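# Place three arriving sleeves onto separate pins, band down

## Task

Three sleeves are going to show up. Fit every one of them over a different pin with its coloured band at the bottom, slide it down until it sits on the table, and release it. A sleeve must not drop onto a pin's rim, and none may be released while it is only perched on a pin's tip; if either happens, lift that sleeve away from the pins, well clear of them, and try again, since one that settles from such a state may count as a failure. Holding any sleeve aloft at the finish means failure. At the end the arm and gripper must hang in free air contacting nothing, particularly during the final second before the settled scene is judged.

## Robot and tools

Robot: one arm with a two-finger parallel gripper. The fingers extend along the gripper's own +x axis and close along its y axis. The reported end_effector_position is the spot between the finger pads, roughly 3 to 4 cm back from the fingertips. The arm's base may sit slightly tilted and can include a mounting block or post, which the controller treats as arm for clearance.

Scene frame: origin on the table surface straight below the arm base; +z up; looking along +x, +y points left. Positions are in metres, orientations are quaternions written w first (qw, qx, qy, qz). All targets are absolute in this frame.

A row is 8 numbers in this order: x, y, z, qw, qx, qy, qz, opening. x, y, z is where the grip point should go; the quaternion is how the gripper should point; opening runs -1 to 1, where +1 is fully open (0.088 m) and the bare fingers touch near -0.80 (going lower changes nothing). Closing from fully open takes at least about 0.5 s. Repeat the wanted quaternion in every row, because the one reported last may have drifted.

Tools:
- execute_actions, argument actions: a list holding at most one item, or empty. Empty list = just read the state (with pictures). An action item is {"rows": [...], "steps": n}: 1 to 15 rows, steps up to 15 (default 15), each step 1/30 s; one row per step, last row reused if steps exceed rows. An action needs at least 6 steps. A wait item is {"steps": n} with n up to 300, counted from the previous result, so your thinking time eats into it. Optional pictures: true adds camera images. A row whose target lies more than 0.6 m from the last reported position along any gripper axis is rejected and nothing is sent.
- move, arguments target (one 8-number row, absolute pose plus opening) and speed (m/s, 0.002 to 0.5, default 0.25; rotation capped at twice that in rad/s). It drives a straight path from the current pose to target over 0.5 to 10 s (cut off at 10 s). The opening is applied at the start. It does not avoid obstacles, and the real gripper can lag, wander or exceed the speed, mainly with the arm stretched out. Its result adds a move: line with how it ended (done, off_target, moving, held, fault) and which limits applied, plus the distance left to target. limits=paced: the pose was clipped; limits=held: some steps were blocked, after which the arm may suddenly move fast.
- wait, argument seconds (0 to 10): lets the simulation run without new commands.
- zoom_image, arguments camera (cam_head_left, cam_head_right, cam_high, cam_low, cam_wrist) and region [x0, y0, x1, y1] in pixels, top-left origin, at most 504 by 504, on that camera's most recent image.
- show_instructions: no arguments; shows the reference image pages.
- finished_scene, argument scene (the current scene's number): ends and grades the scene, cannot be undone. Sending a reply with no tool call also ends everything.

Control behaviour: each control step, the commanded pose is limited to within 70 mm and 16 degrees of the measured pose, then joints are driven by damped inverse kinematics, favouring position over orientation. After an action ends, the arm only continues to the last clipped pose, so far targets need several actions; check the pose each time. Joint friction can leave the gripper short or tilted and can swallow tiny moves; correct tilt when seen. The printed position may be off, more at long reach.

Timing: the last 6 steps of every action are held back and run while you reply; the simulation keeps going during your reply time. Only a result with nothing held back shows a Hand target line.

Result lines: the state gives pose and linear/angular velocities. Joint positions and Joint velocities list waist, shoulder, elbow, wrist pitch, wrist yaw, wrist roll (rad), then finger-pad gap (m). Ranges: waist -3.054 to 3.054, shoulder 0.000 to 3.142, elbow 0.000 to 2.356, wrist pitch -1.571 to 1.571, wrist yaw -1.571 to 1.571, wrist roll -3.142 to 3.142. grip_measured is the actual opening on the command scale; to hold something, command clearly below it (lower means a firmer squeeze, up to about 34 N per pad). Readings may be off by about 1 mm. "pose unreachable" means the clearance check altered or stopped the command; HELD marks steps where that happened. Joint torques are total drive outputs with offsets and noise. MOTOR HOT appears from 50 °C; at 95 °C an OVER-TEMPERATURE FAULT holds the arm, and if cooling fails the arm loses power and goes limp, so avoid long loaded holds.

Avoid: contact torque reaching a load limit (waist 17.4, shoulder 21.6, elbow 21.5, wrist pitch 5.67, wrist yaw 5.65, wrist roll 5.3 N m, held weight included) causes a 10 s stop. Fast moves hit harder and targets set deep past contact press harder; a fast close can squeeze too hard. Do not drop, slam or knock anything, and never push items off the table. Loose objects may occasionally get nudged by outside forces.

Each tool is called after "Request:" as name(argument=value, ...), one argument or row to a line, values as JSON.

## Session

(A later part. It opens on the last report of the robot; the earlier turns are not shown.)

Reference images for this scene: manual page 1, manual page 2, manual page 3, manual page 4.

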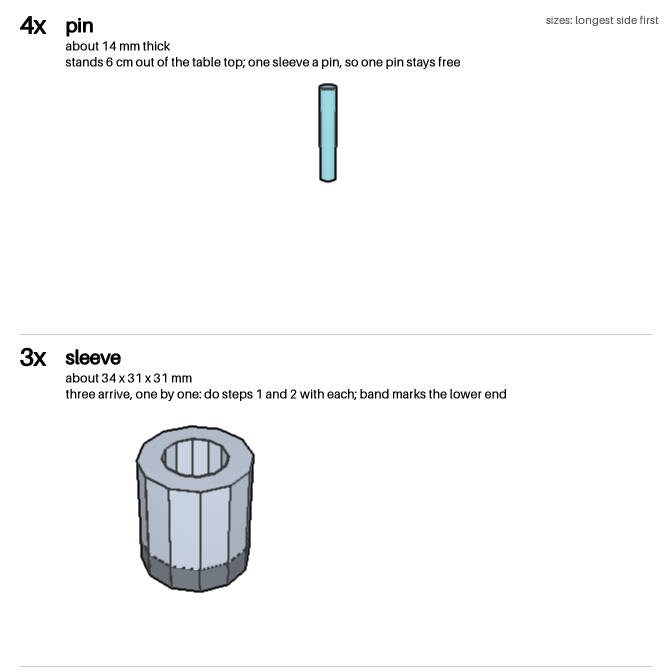

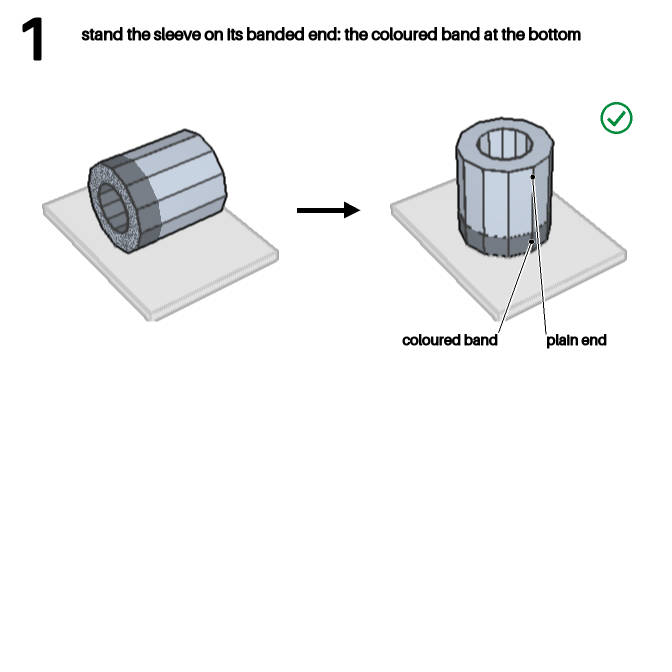

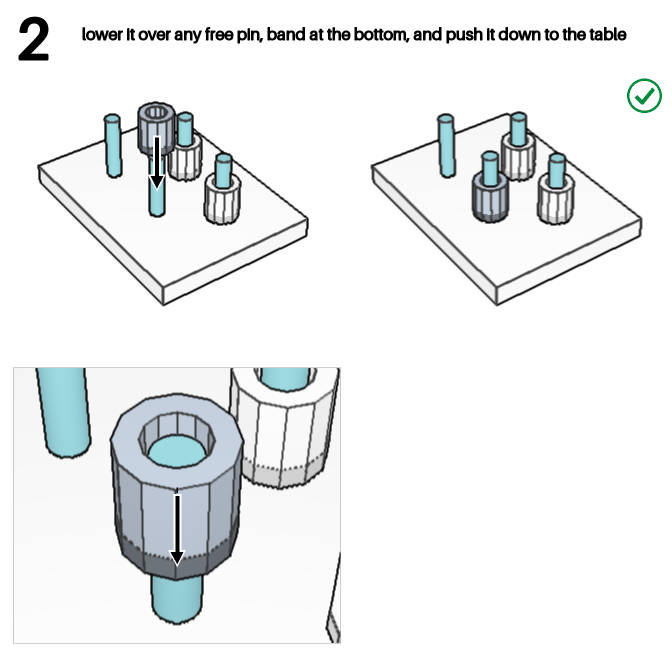

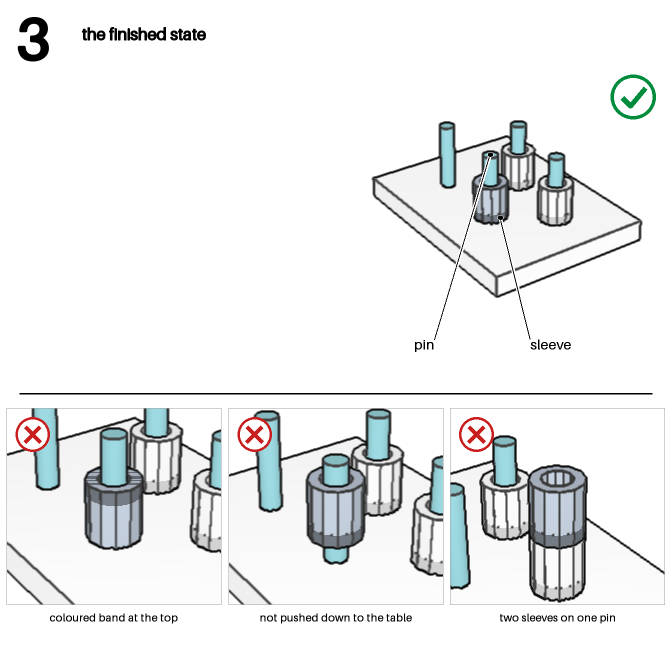

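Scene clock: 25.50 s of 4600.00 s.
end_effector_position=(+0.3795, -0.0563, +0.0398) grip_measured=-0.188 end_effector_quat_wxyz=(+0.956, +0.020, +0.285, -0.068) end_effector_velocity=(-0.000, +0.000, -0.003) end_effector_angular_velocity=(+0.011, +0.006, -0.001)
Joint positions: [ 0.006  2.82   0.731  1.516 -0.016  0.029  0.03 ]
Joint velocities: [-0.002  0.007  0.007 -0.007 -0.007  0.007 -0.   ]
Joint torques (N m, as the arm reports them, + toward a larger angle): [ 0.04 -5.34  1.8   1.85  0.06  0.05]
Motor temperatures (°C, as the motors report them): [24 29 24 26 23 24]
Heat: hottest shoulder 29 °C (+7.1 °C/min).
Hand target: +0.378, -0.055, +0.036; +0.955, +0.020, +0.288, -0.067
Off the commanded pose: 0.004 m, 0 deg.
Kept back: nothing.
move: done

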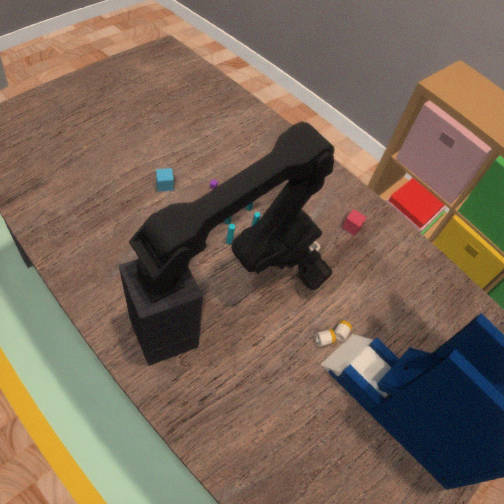

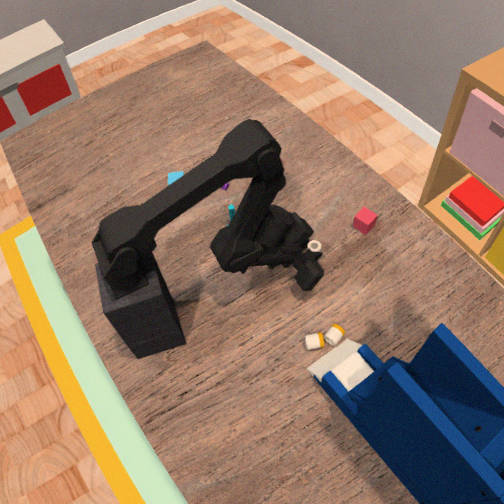

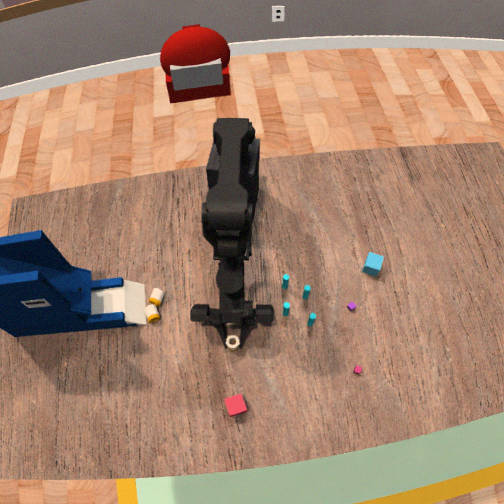

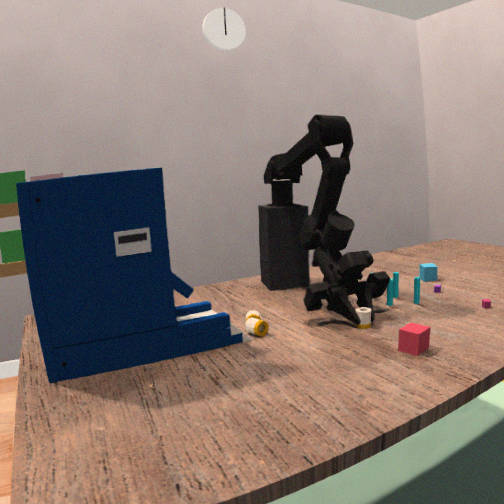

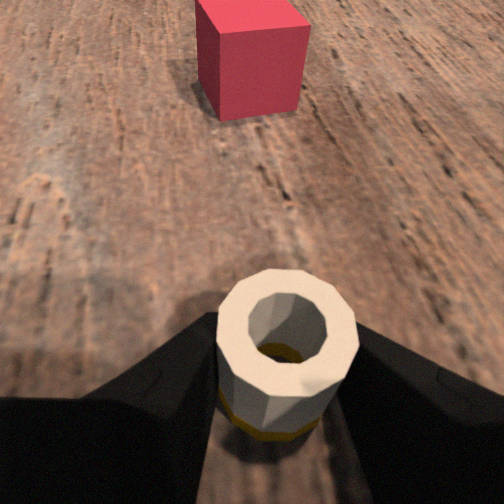

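Request:
move(
  target=[0.379,-0.056,0.040,0.9553,0.0201,0.2875,-0.0668,0.3],
)

Request:
move(
  target=[0.401,-0.0593,0.059,0.8270,0.0390,0.5579,-0.0579,0.3],
  speed=0.35,
)

Scene clock: 26.50 s of 4600.00 s.
end_effector_position=(+0.3783, -0.0562, +0.0380) grip_measured=+0.298 end_effector_quat_wxyz=(+0.955, +0.020, +0.289, -0.068) end_effector_velocity=(-0.001, +0.000, -0.001) end_effector_angular_velocity=(+0.011, +0.006, -0.001)
Joint positions: [ 0.006  2.821  0.731  1.508 -0.016  0.029  0.054]
Joint velocities: [-0.002 -0.002 -0.002 -0.007 -0.007  0.007  0.001]
Joint torques (N m, as the arm reports them, + toward a larger angle): [-0.27 -7.07  1.12  1.66 -0.03  0.01]
Motor temperatures (°C, as the motors report them): [24 29 24 26 23 24]
Heat: hottest shoulder 29 °C (+6.8 °C/min).
Hand target: +0.379, -0.056, +0.040; +0.955, +0.020, +0.288, -0.067
Off the commanded pose: 0.002 m, 0 deg.
Kept back: nothing.
move: done

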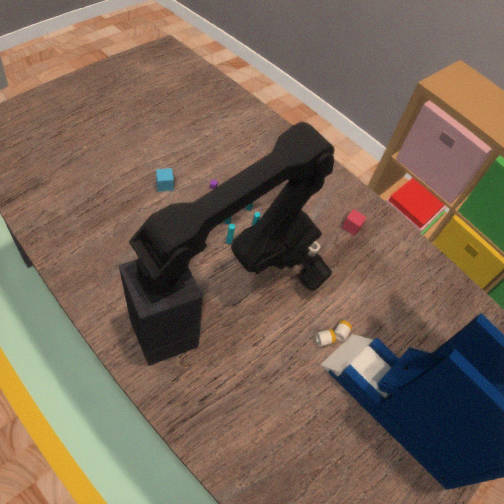

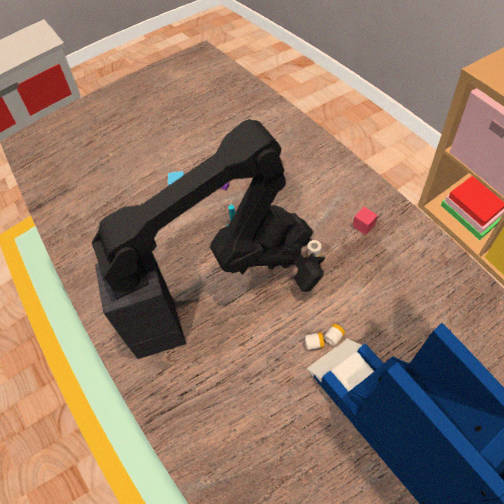

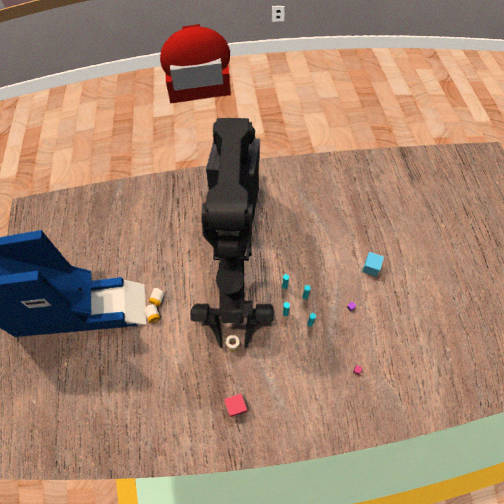

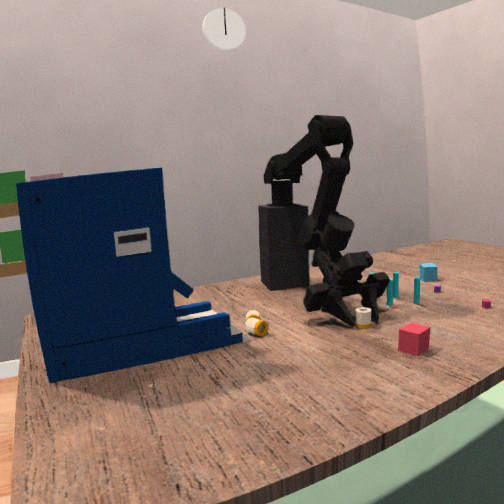

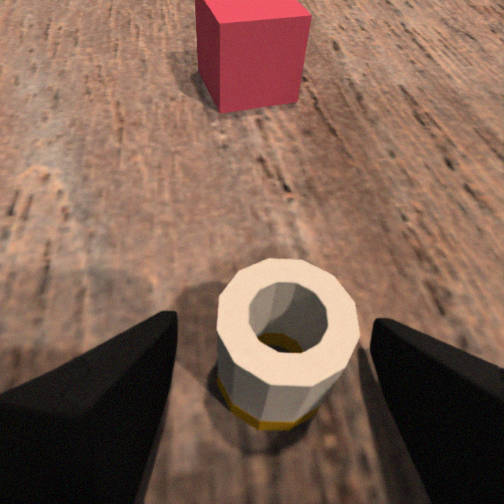

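Scene clock: 27.97 s of 4600.00 s.
end_effector_position=(+0.3953, -0.0579, +0.0539) grip_measured=+0.300 end_effector_quat_wxyz=(+0.823, +0.038, +0.564, -0.059) end_effector_velocity=(-0.000, +0.000, +0.002) end_effector_angular_velocity=(+0.007, +0.016, +0.006)
Joint positions: [ 0.002  2.435  1.03   0.208 -0.028  0.01   0.054]
Joint velocities: [-0.002 -0.007  0.012 -0.037 -0.007 -0.007 -0.   ]
Joint torques (N m, as the arm reports them, + toward a larger angle): [-0.67 -8.69  4.88  0.77 -0.17 -0.19]
Motor temperatures (°C, as the motors report them): [24 29 24 26 23 24]
Heat: hottest shoulder 29 °C (+6.4 °C/min).
Hand target: +0.401, -0.059, +0.059; +0.827, +0.037, +0.558, -0.057
Off the commanded pose: 0.008 m, 1 deg.
Kept back: nothing.
move: done

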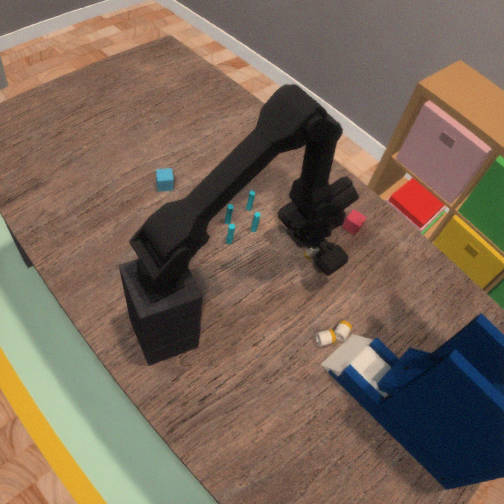

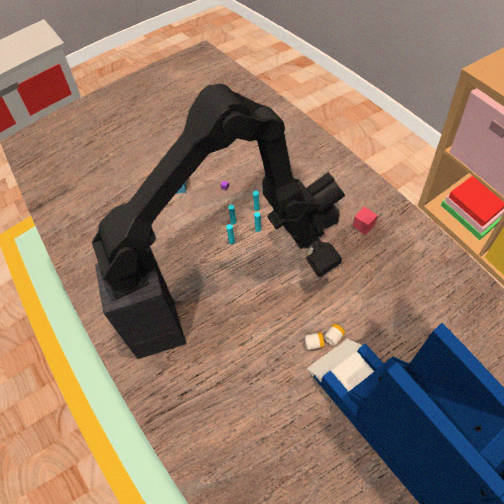

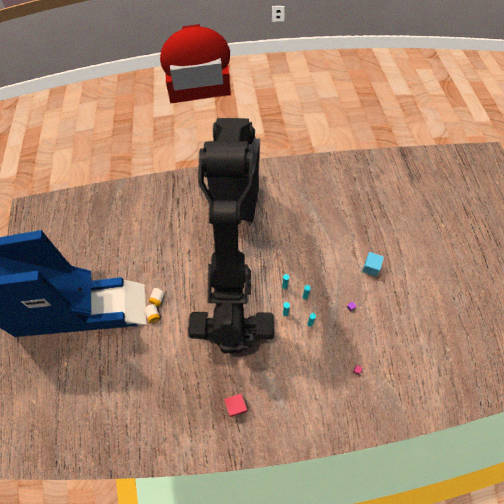

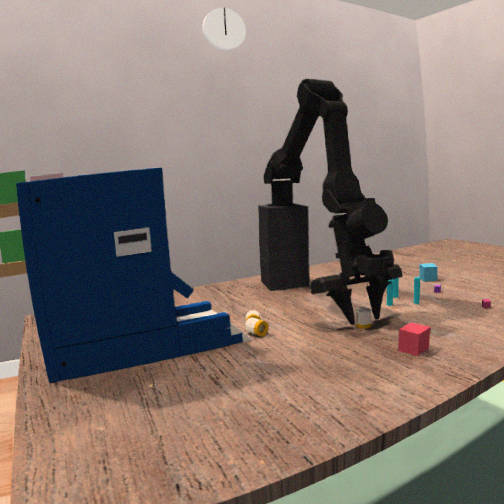

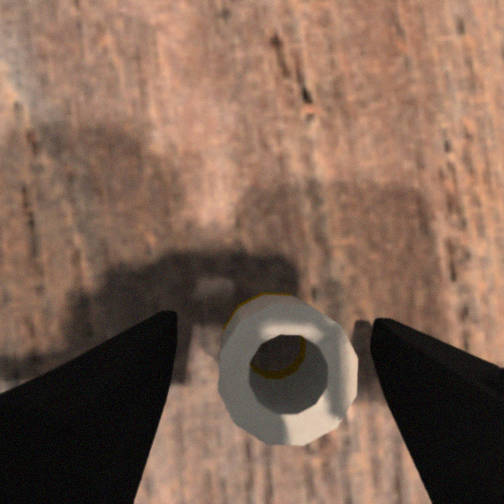

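Request:
move(
  target=[0.3953,-0.058,0.055,0.823,0.0395,0.564,-0.0576,-0.5],
)

Request:
move(
  target=[0.39,-0.03,0.145,0.823,0.0395,0.564,-0.0576,-0.5],
)

Request:
move(
  target=[0.3674,0.132,0.135,0.8116,-0.0984,0.5578,0.1431,-0.5],
)

Request:
move(
  target=[0.3674,0.132,0.117,0.8116,-0.0984,0.5578,0.1431,-0.5],
  speed=0.04,
)

Request:
zoom_image(
  camera="cam_wrist",
  region=[200,270,380,450],
)

Scene clock: 29.00 s of 4600.00 s.
end_effector_position=(+0.3953, -0.0577, +0.0539) grip_measured=-0.189 end_effector_quat_wxyz=(+0.822, +0.038, +0.565, -0.059) end_effector_velocity=(-0.002, -0.002, -0.000) end_effector_angular_velocity=(-0.008, +0.008, +0.002)
Joint positions: [ 0.002  2.435  1.032  0.205 -0.029  0.01   0.03 ]
Joint velocities: [-0.002 -0.002 -0.002 -0.007  0.007 -0.007 -0.   ]
Joint torques (N m, as the arm reports them, + toward a larger angle): [-0.55 -8.08  3.89  0.91 -0.16 -0.06]
Motor temperatures (°C, as the motors report them): [24 29 24 26 23 24]
Heat: hottest shoulder 29 °C (+6.2 °C/min).
Hand target: +0.395, -0.058, +0.055; +0.823, +0.040, +0.564, -0.058
Off the commanded pose: 0.001 m, 0 deg.
Kept back: nothing.
move: done

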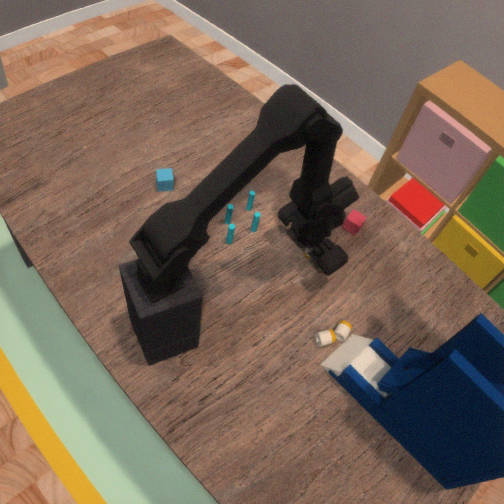

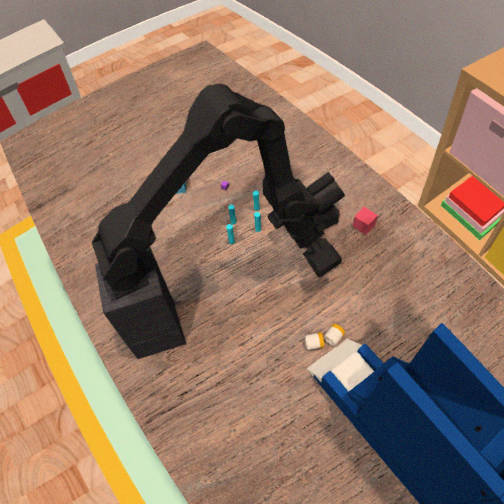

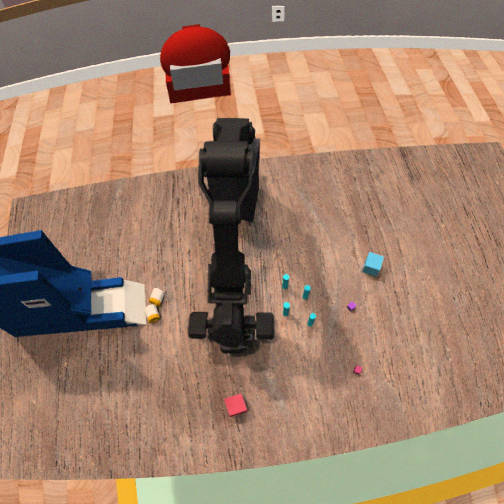

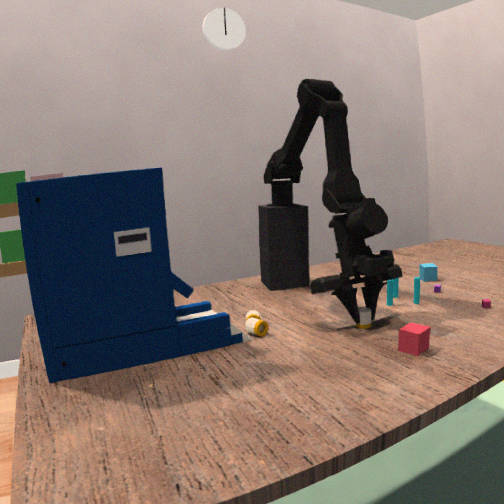

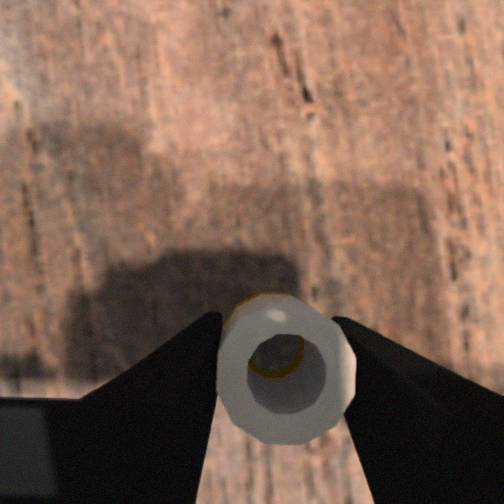

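Scene clock: 30.00 s of 4600.00 s.
end_effector_position=(+0.3895, -0.0307, +0.1404) grip_measured=-0.189 end_effector_quat_wxyz=(+0.821, +0.040, +0.567, -0.055) end_effector_velocity=(-0.001, +0.003, +0.006) end_effector_angular_velocity=(+0.018, +0.001, +0.012)
Joint positions: [ 0.066  2.115  0.971 -0.058 -0.014  0.067  0.03 ]
Joint velocities: [-0.002 -0.022 -0.002 -0.022 -0.022 -0.007 -0.001]
Joint torques (N m, as the arm reports them, + toward a larger angle): [ 0.03 -8.61  4.56  0.74  0.18  0.19]
Motor temperatures (°C, as the motors report them): [24 30 24 26 23 24]
Heat: hottest shoulder 30 °C (+8.0 °C/min).
Hand target: +0.389, -0.030, +0.145; +0.823, +0.040, +0.564, -0.058
Off the commanded pose: 0.005 m, 1 deg.
Kept back: nothing.
move: done

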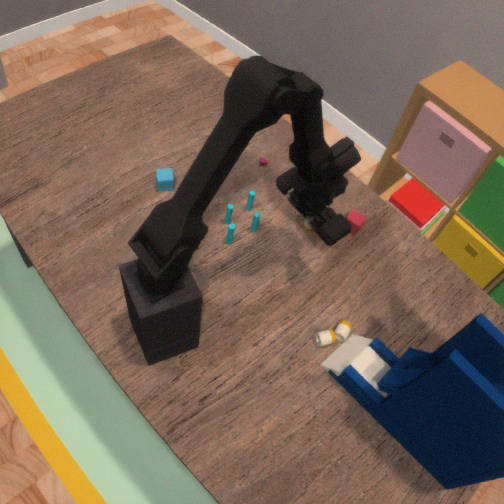

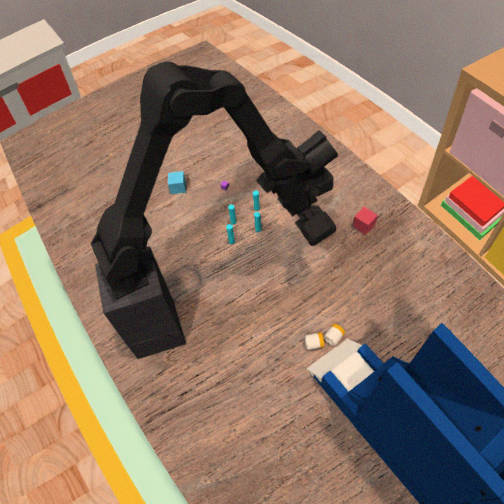

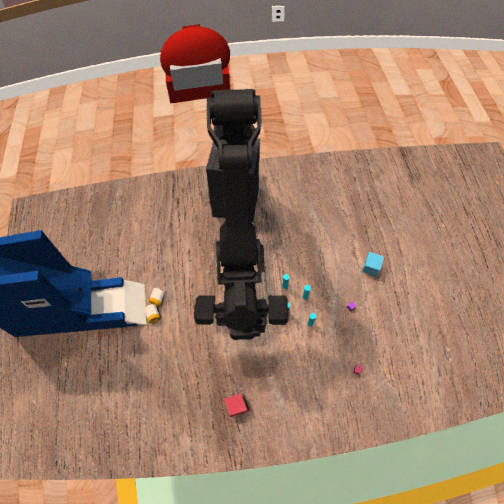

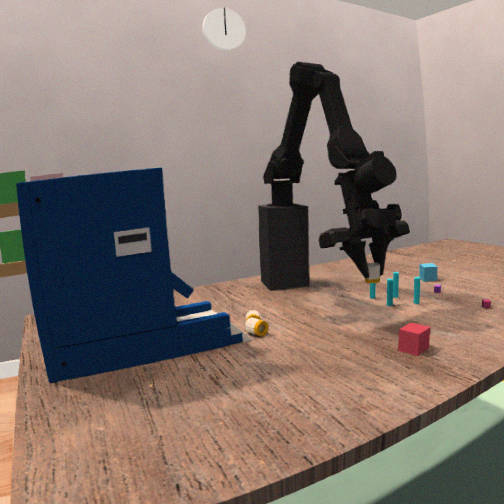

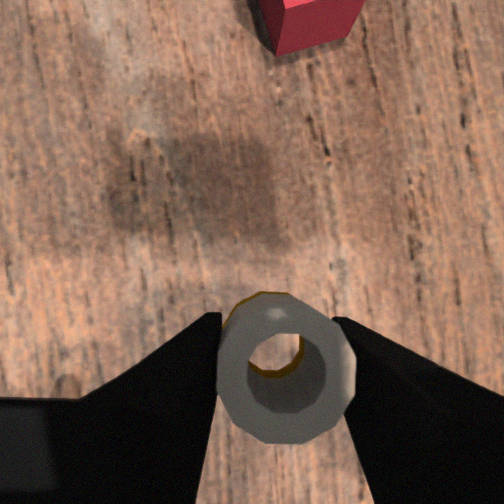

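Scene clock: 31.43 s of 4600.00 s.
end_effector_position=(+0.3648, +0.1287, +0.1345) grip_measured=-0.189 end_effector_quat_wxyz=(+0.812, -0.095, +0.559, +0.138) end_effector_velocity=(-0.003, +0.002, -0.000) end_effector_angular_velocity=(+0.009, +0.011, +0.026)
Joint positions: [ 0.478  2.107  0.94  -0.019 -0.027  0.009  0.03 ]
Joint velocities: [-0.002 -0.002 -0.002 -0.007 -0.022 -0.022 -0.   ]
Joint torques (N m, as the arm reports them, + toward a larger angle): [ 0.12 -6.63  6.11  0.79 -0.1  -0.19]
Motor temperatures (°C, as the motors report them): [24 30 24 26 23 24]
Heat: hottest shoulder 30 °C (+7.6 °C/min).
Hand target: +0.367, +0.132, +0.135; +0.812, -0.098, +0.557, +0.144
Off the commanded pose: 0.004 m, 1 deg.
Kept back: nothing.
move: done

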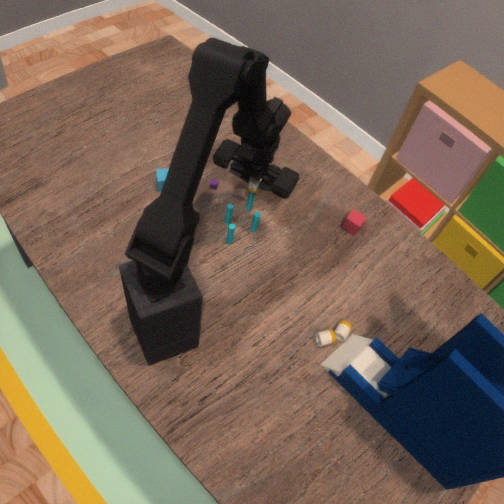

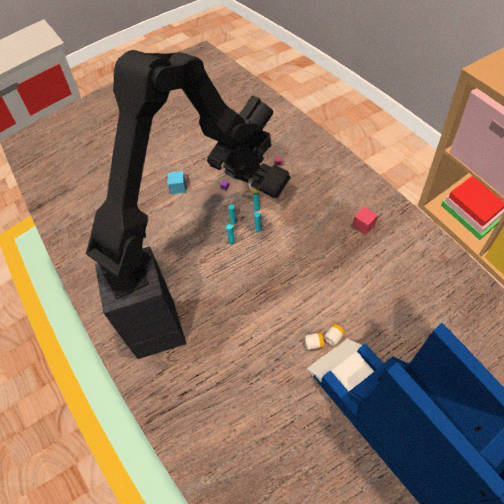

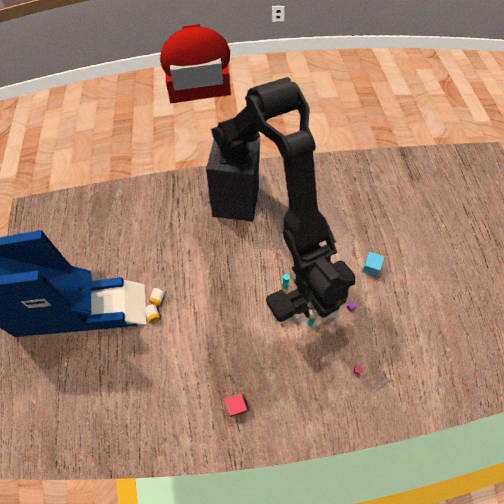

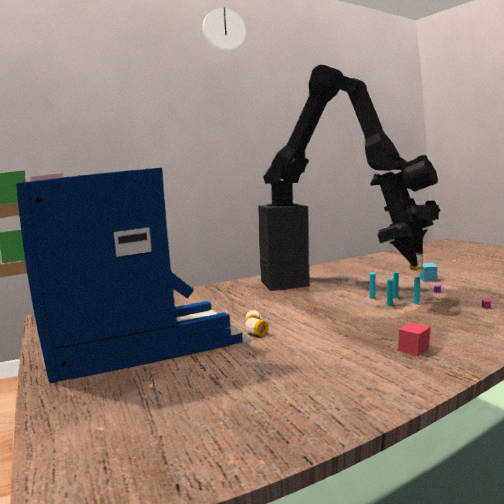

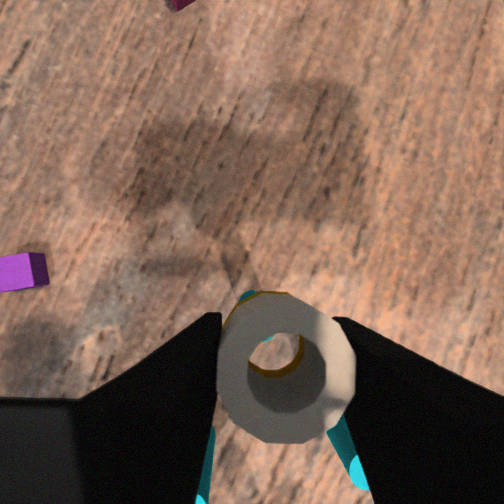

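Scene clock: 32.23 s of 4600.00 s.
end_effector_position=(+0.3651, +0.1294, +0.1180) grip_measured=-0.189 end_effector_quat_wxyz=(+0.811, -0.096, +0.560, +0.139) end_effector_velocity=(+0.001, +0.005, +0.002) end_effector_angular_velocity=(+0.021, -0.005, +0.017)
Joint positions: [ 0.481  2.164  0.942  0.033 -0.027  0.009  0.03 ]
Joint velocities: [ 0.002 -0.002  0.002  0.007 -0.022 -0.007  0.   ]
Joint torques (N m, as the arm reports them, + toward a larger angle): [ 0.04 -6.38  5.79  1.13 -0.08 -0.17]
Motor temperatures (°C, as the motors report them): [24 30 24 26 23 24]
Heat: hottest shoulder 30 °C (+7.4 °C/min).
Hand target: +0.367, +0.132, +0.117; +0.812, -0.098, +0.558, +0.143
Off the commanded pose: 0.004 m, 1 deg.
Kept back: nothing.
move: done

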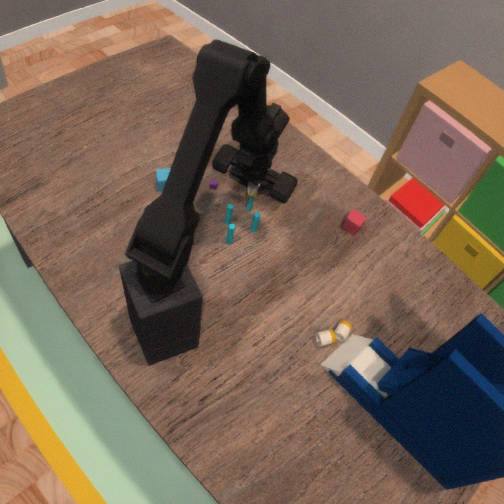

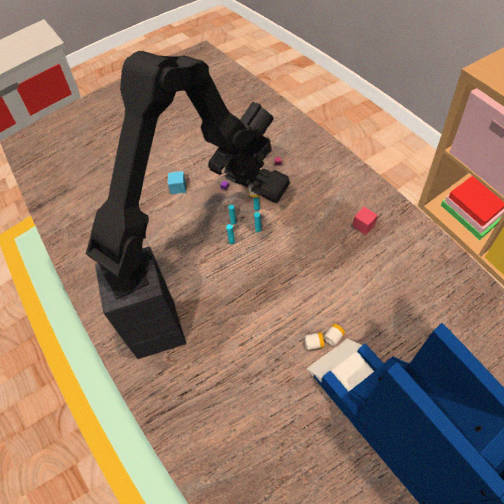

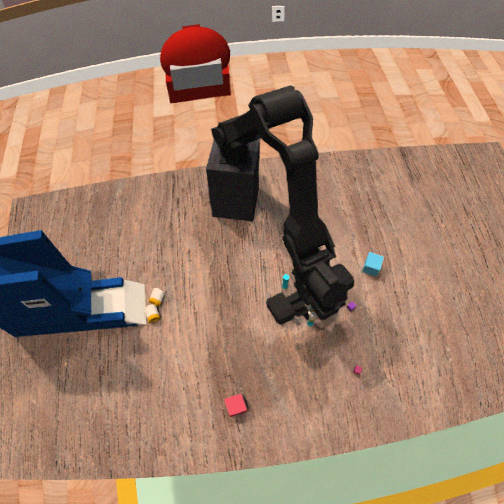

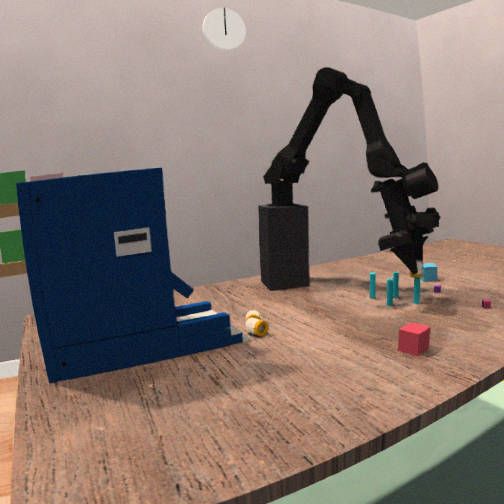

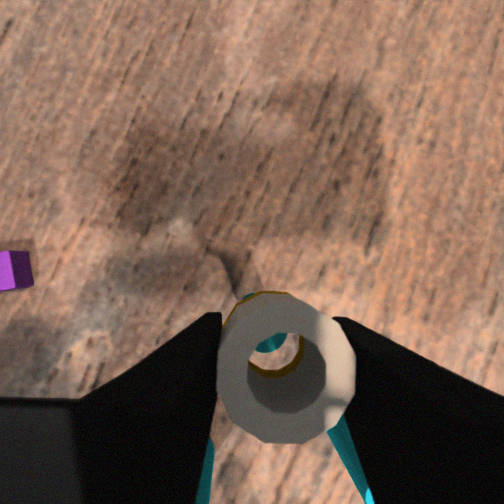

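Region (200, 270, 380, 450) of cam_wrist's 504x504 image, scaled by 2.800, with more detail than that image has.

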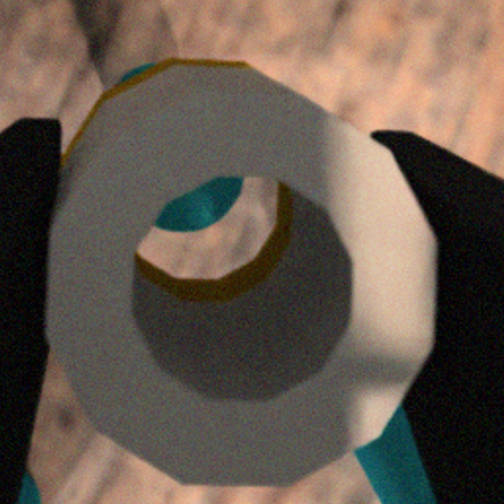

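Request:
move(
  target=[0.3694,0.1347,0.1155,0.8116,-0.0984,0.5578,0.1431,-0.5],
  speed=0.02,
)

Request:
zoom_image(
  camera="cam_wrist",
  region=[200,270,380,450],
)

Scene clock: 33.20 s of 4600.00 s.
end_effector_position=(+0.3674, +0.1324, +0.1166) grip_measured=-0.189 end_effector_quat_wxyz=(+0.811, -0.097, +0.559, +0.141) end_effector_velocity=(+0.003, -0.001, +0.000) end_effector_angular_velocity=(-0.011, -0.012, +0.016)
Joint positions: [ 0.486  2.175  0.955  0.034 -0.027  0.009  0.03 ]
Joint velocities: [-0.002  0.002  0.002  0.007  0.007 -0.022 -0.   ]
Joint torques (N m, as the arm reports them, + toward a larger angle): [ 0.05 -6.43  5.77  1.01 -0.01 -0.04]
Motor temperatures (°C, as the motors report them): [24 30 24 26 23 24]
Heat: hottest shoulder 30 °C (+7.2 °C/min).
Hand target: +0.369, +0.135, +0.116; +0.812, -0.098, +0.558, +0.143
Off the commanded pose: 0.003 m, 0 deg.
Kept back: nothing.
move: done

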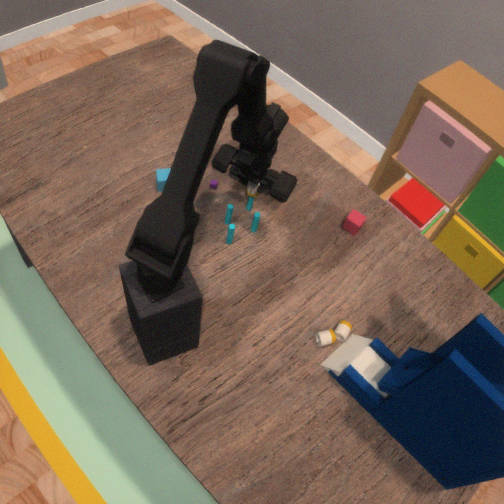

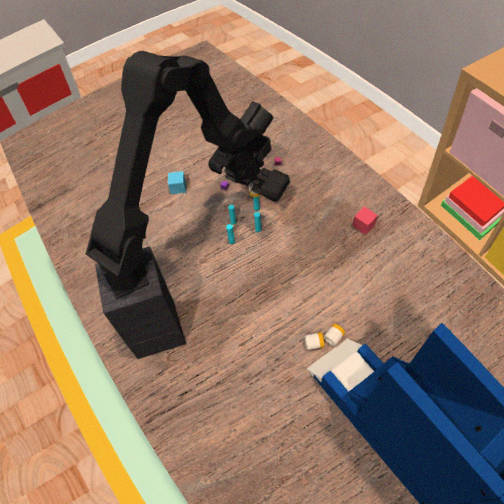

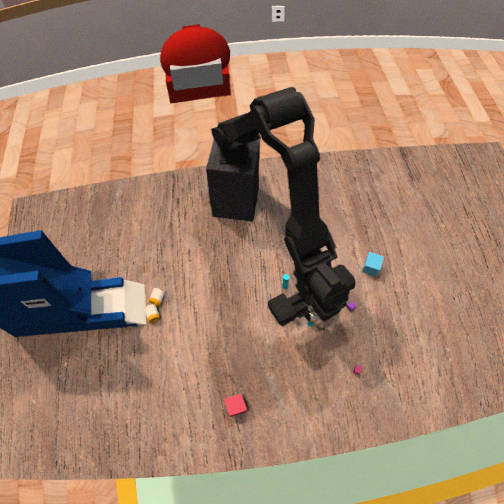

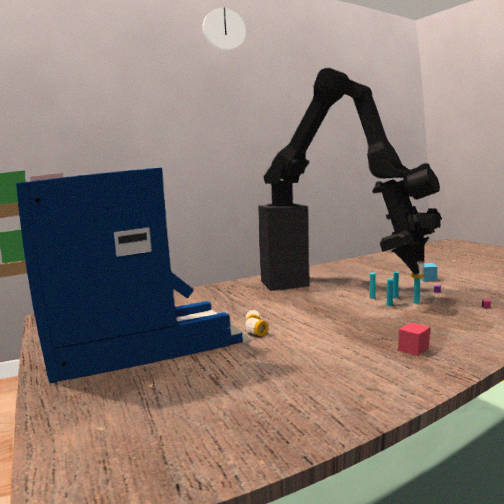

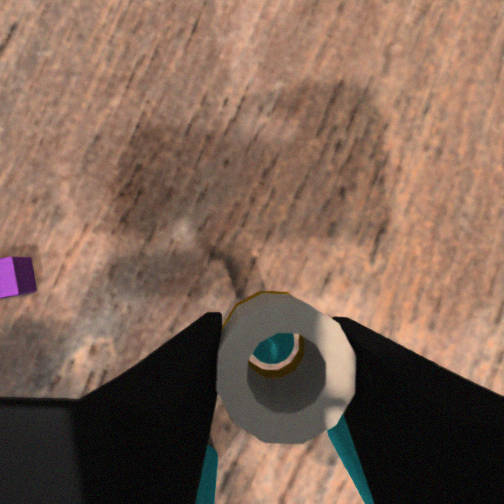

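Region (200, 270, 380, 450) of cam_wrist's 504x504 image, scaled by 2.800, with more detail than that image has.

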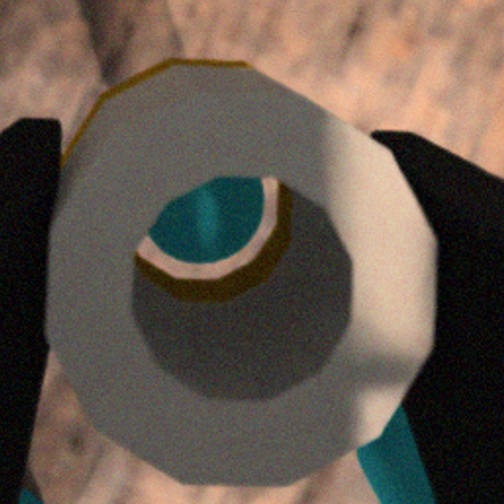

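Request:
move(
  target=[0.3697,0.134,0.102,0.8116,-0.0984,0.5578,0.1431,-0.5],
  speed=0.02,
)

Request:
zoom_image(
  camera="cam_wrist",
  region=[200,270,380,450],
)

Scene clock: 34.47 s of 4600.00 s.
end_effector_position=(+0.3673, +0.1320, +0.1030) grip_measured=-0.189 end_effector_quat_wxyz=(+0.811, -0.097, +0.560, +0.141) end_effector_velocity=(+0.001, +0.003, +0.002) end_effector_angular_velocity=(+0.008, +0.000, +0.040)
Joint positions: [ 0.486  2.223  0.957  0.077 -0.027  0.009  0.03 ]
Joint velocities: [-0.002 -0.002  0.007 -0.007 -0.022 -0.037 -0.   ]
Joint torques (N m, as the arm reports them, + toward a larger angle): [-0.04 -6.49  5.63  1.15 -0.02 -0.07]
Motor temperatures (°C, as the motors report them): [24 30 25 26 23 24]
Heat: hottest shoulder 30 °C (+7.0 °C/min).
Hand target: +0.370, +0.134, +0.102; +0.812, -0.098, +0.558, +0.143
Off the commanded pose: 0.003 m, 0 deg.
Kept back: nothing.
move: done

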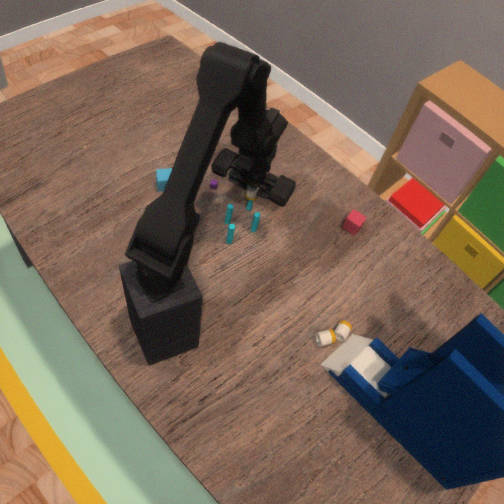

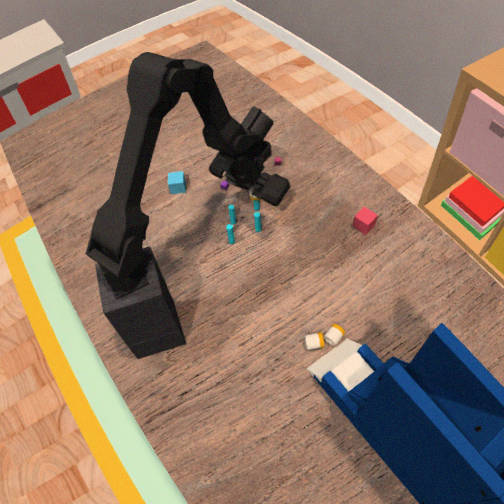

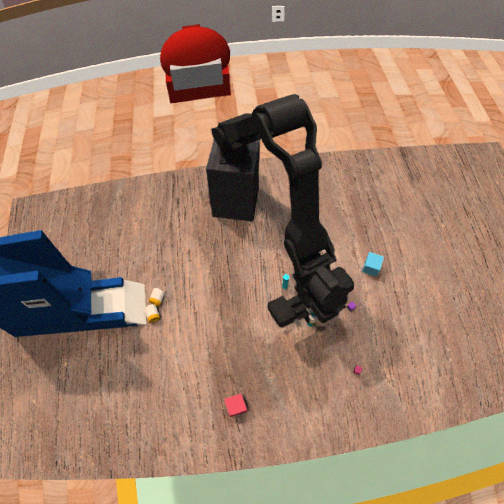

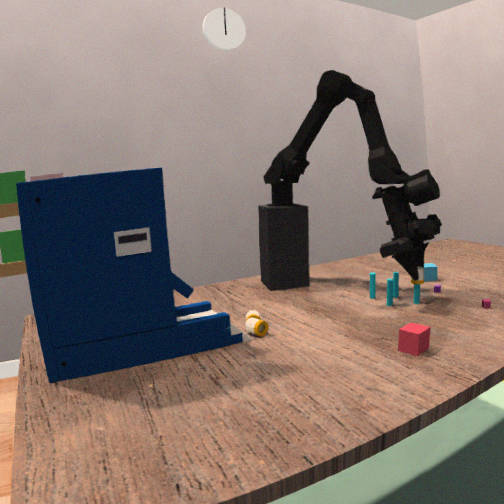

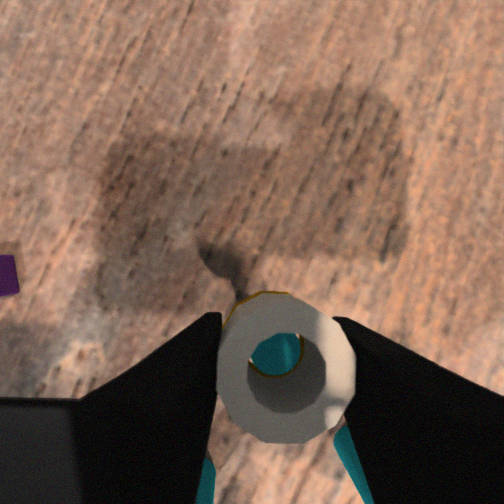

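Region (200, 270, 380, 450) of cam_wrist's 504x504 image, scaled by 2.800, with more detail than that image has.

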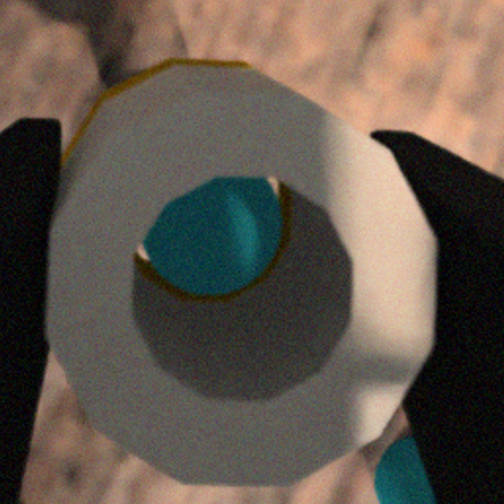

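Request:
move(
  target=[0.3697,0.134,0.048,0.8116,-0.0984,0.5578,0.1431,-0.5],
  speed=0.04,
)

Scene clock: 36.33 s of 4600.00 s.
end_effector_position=(+0.3691, +0.1324, +0.0526) grip_measured=-0.189 end_effector_quat_wxyz=(+0.812, -0.098, +0.558, +0.142) end_effector_velocity=(+0.001, +0.001, +0.001) end_effector_angular_velocity=(+0.001, -0.007, +0.021)
Joint positions: [ 0.489  2.409  0.991  0.235 -0.027  0.009  0.03 ]
Joint velocities: [-0.002 -0.002 -0.002  0.007 -0.007 -0.022 -0.   ]
Joint torques (N m, as the arm reports them, + toward a larger angle): [ 0.09 -5.89  5.05  1.46  0.03  0.04]
Motor temperatures (°C, as the motors report them): [24 30 25 26 23 24]
Heat: hottest shoulder 30 °C (+6.6 °C/min).
Hand target: +0.370, +0.134, +0.048; +0.812, -0.098, +0.558, +0.143
Off the commanded pose: 0.005 m, 0 deg.
Kept back: nothing.
move: done

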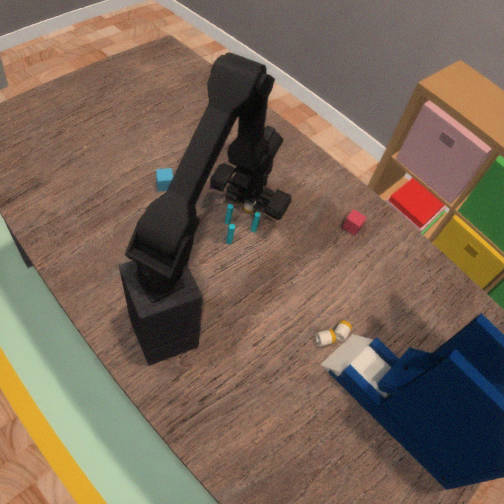

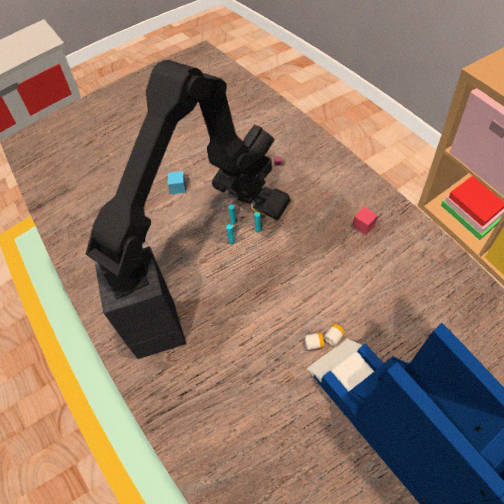

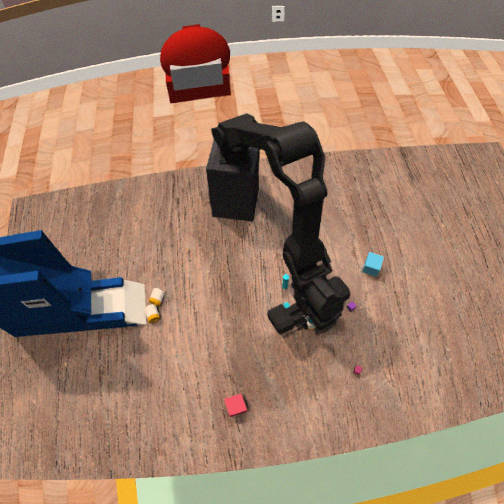

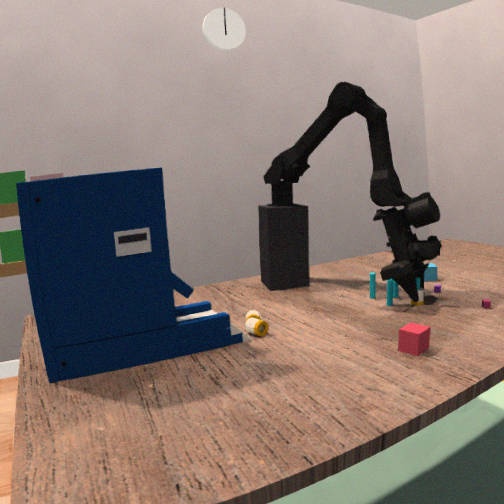

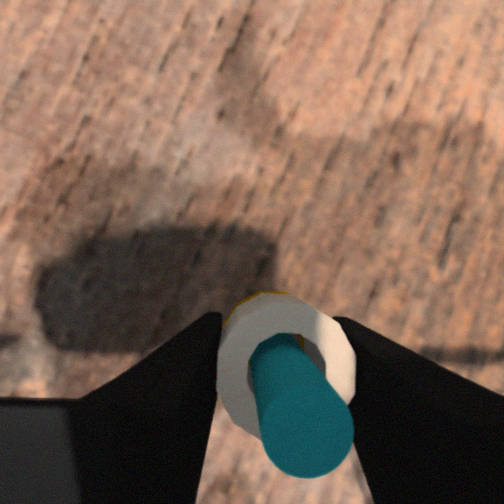

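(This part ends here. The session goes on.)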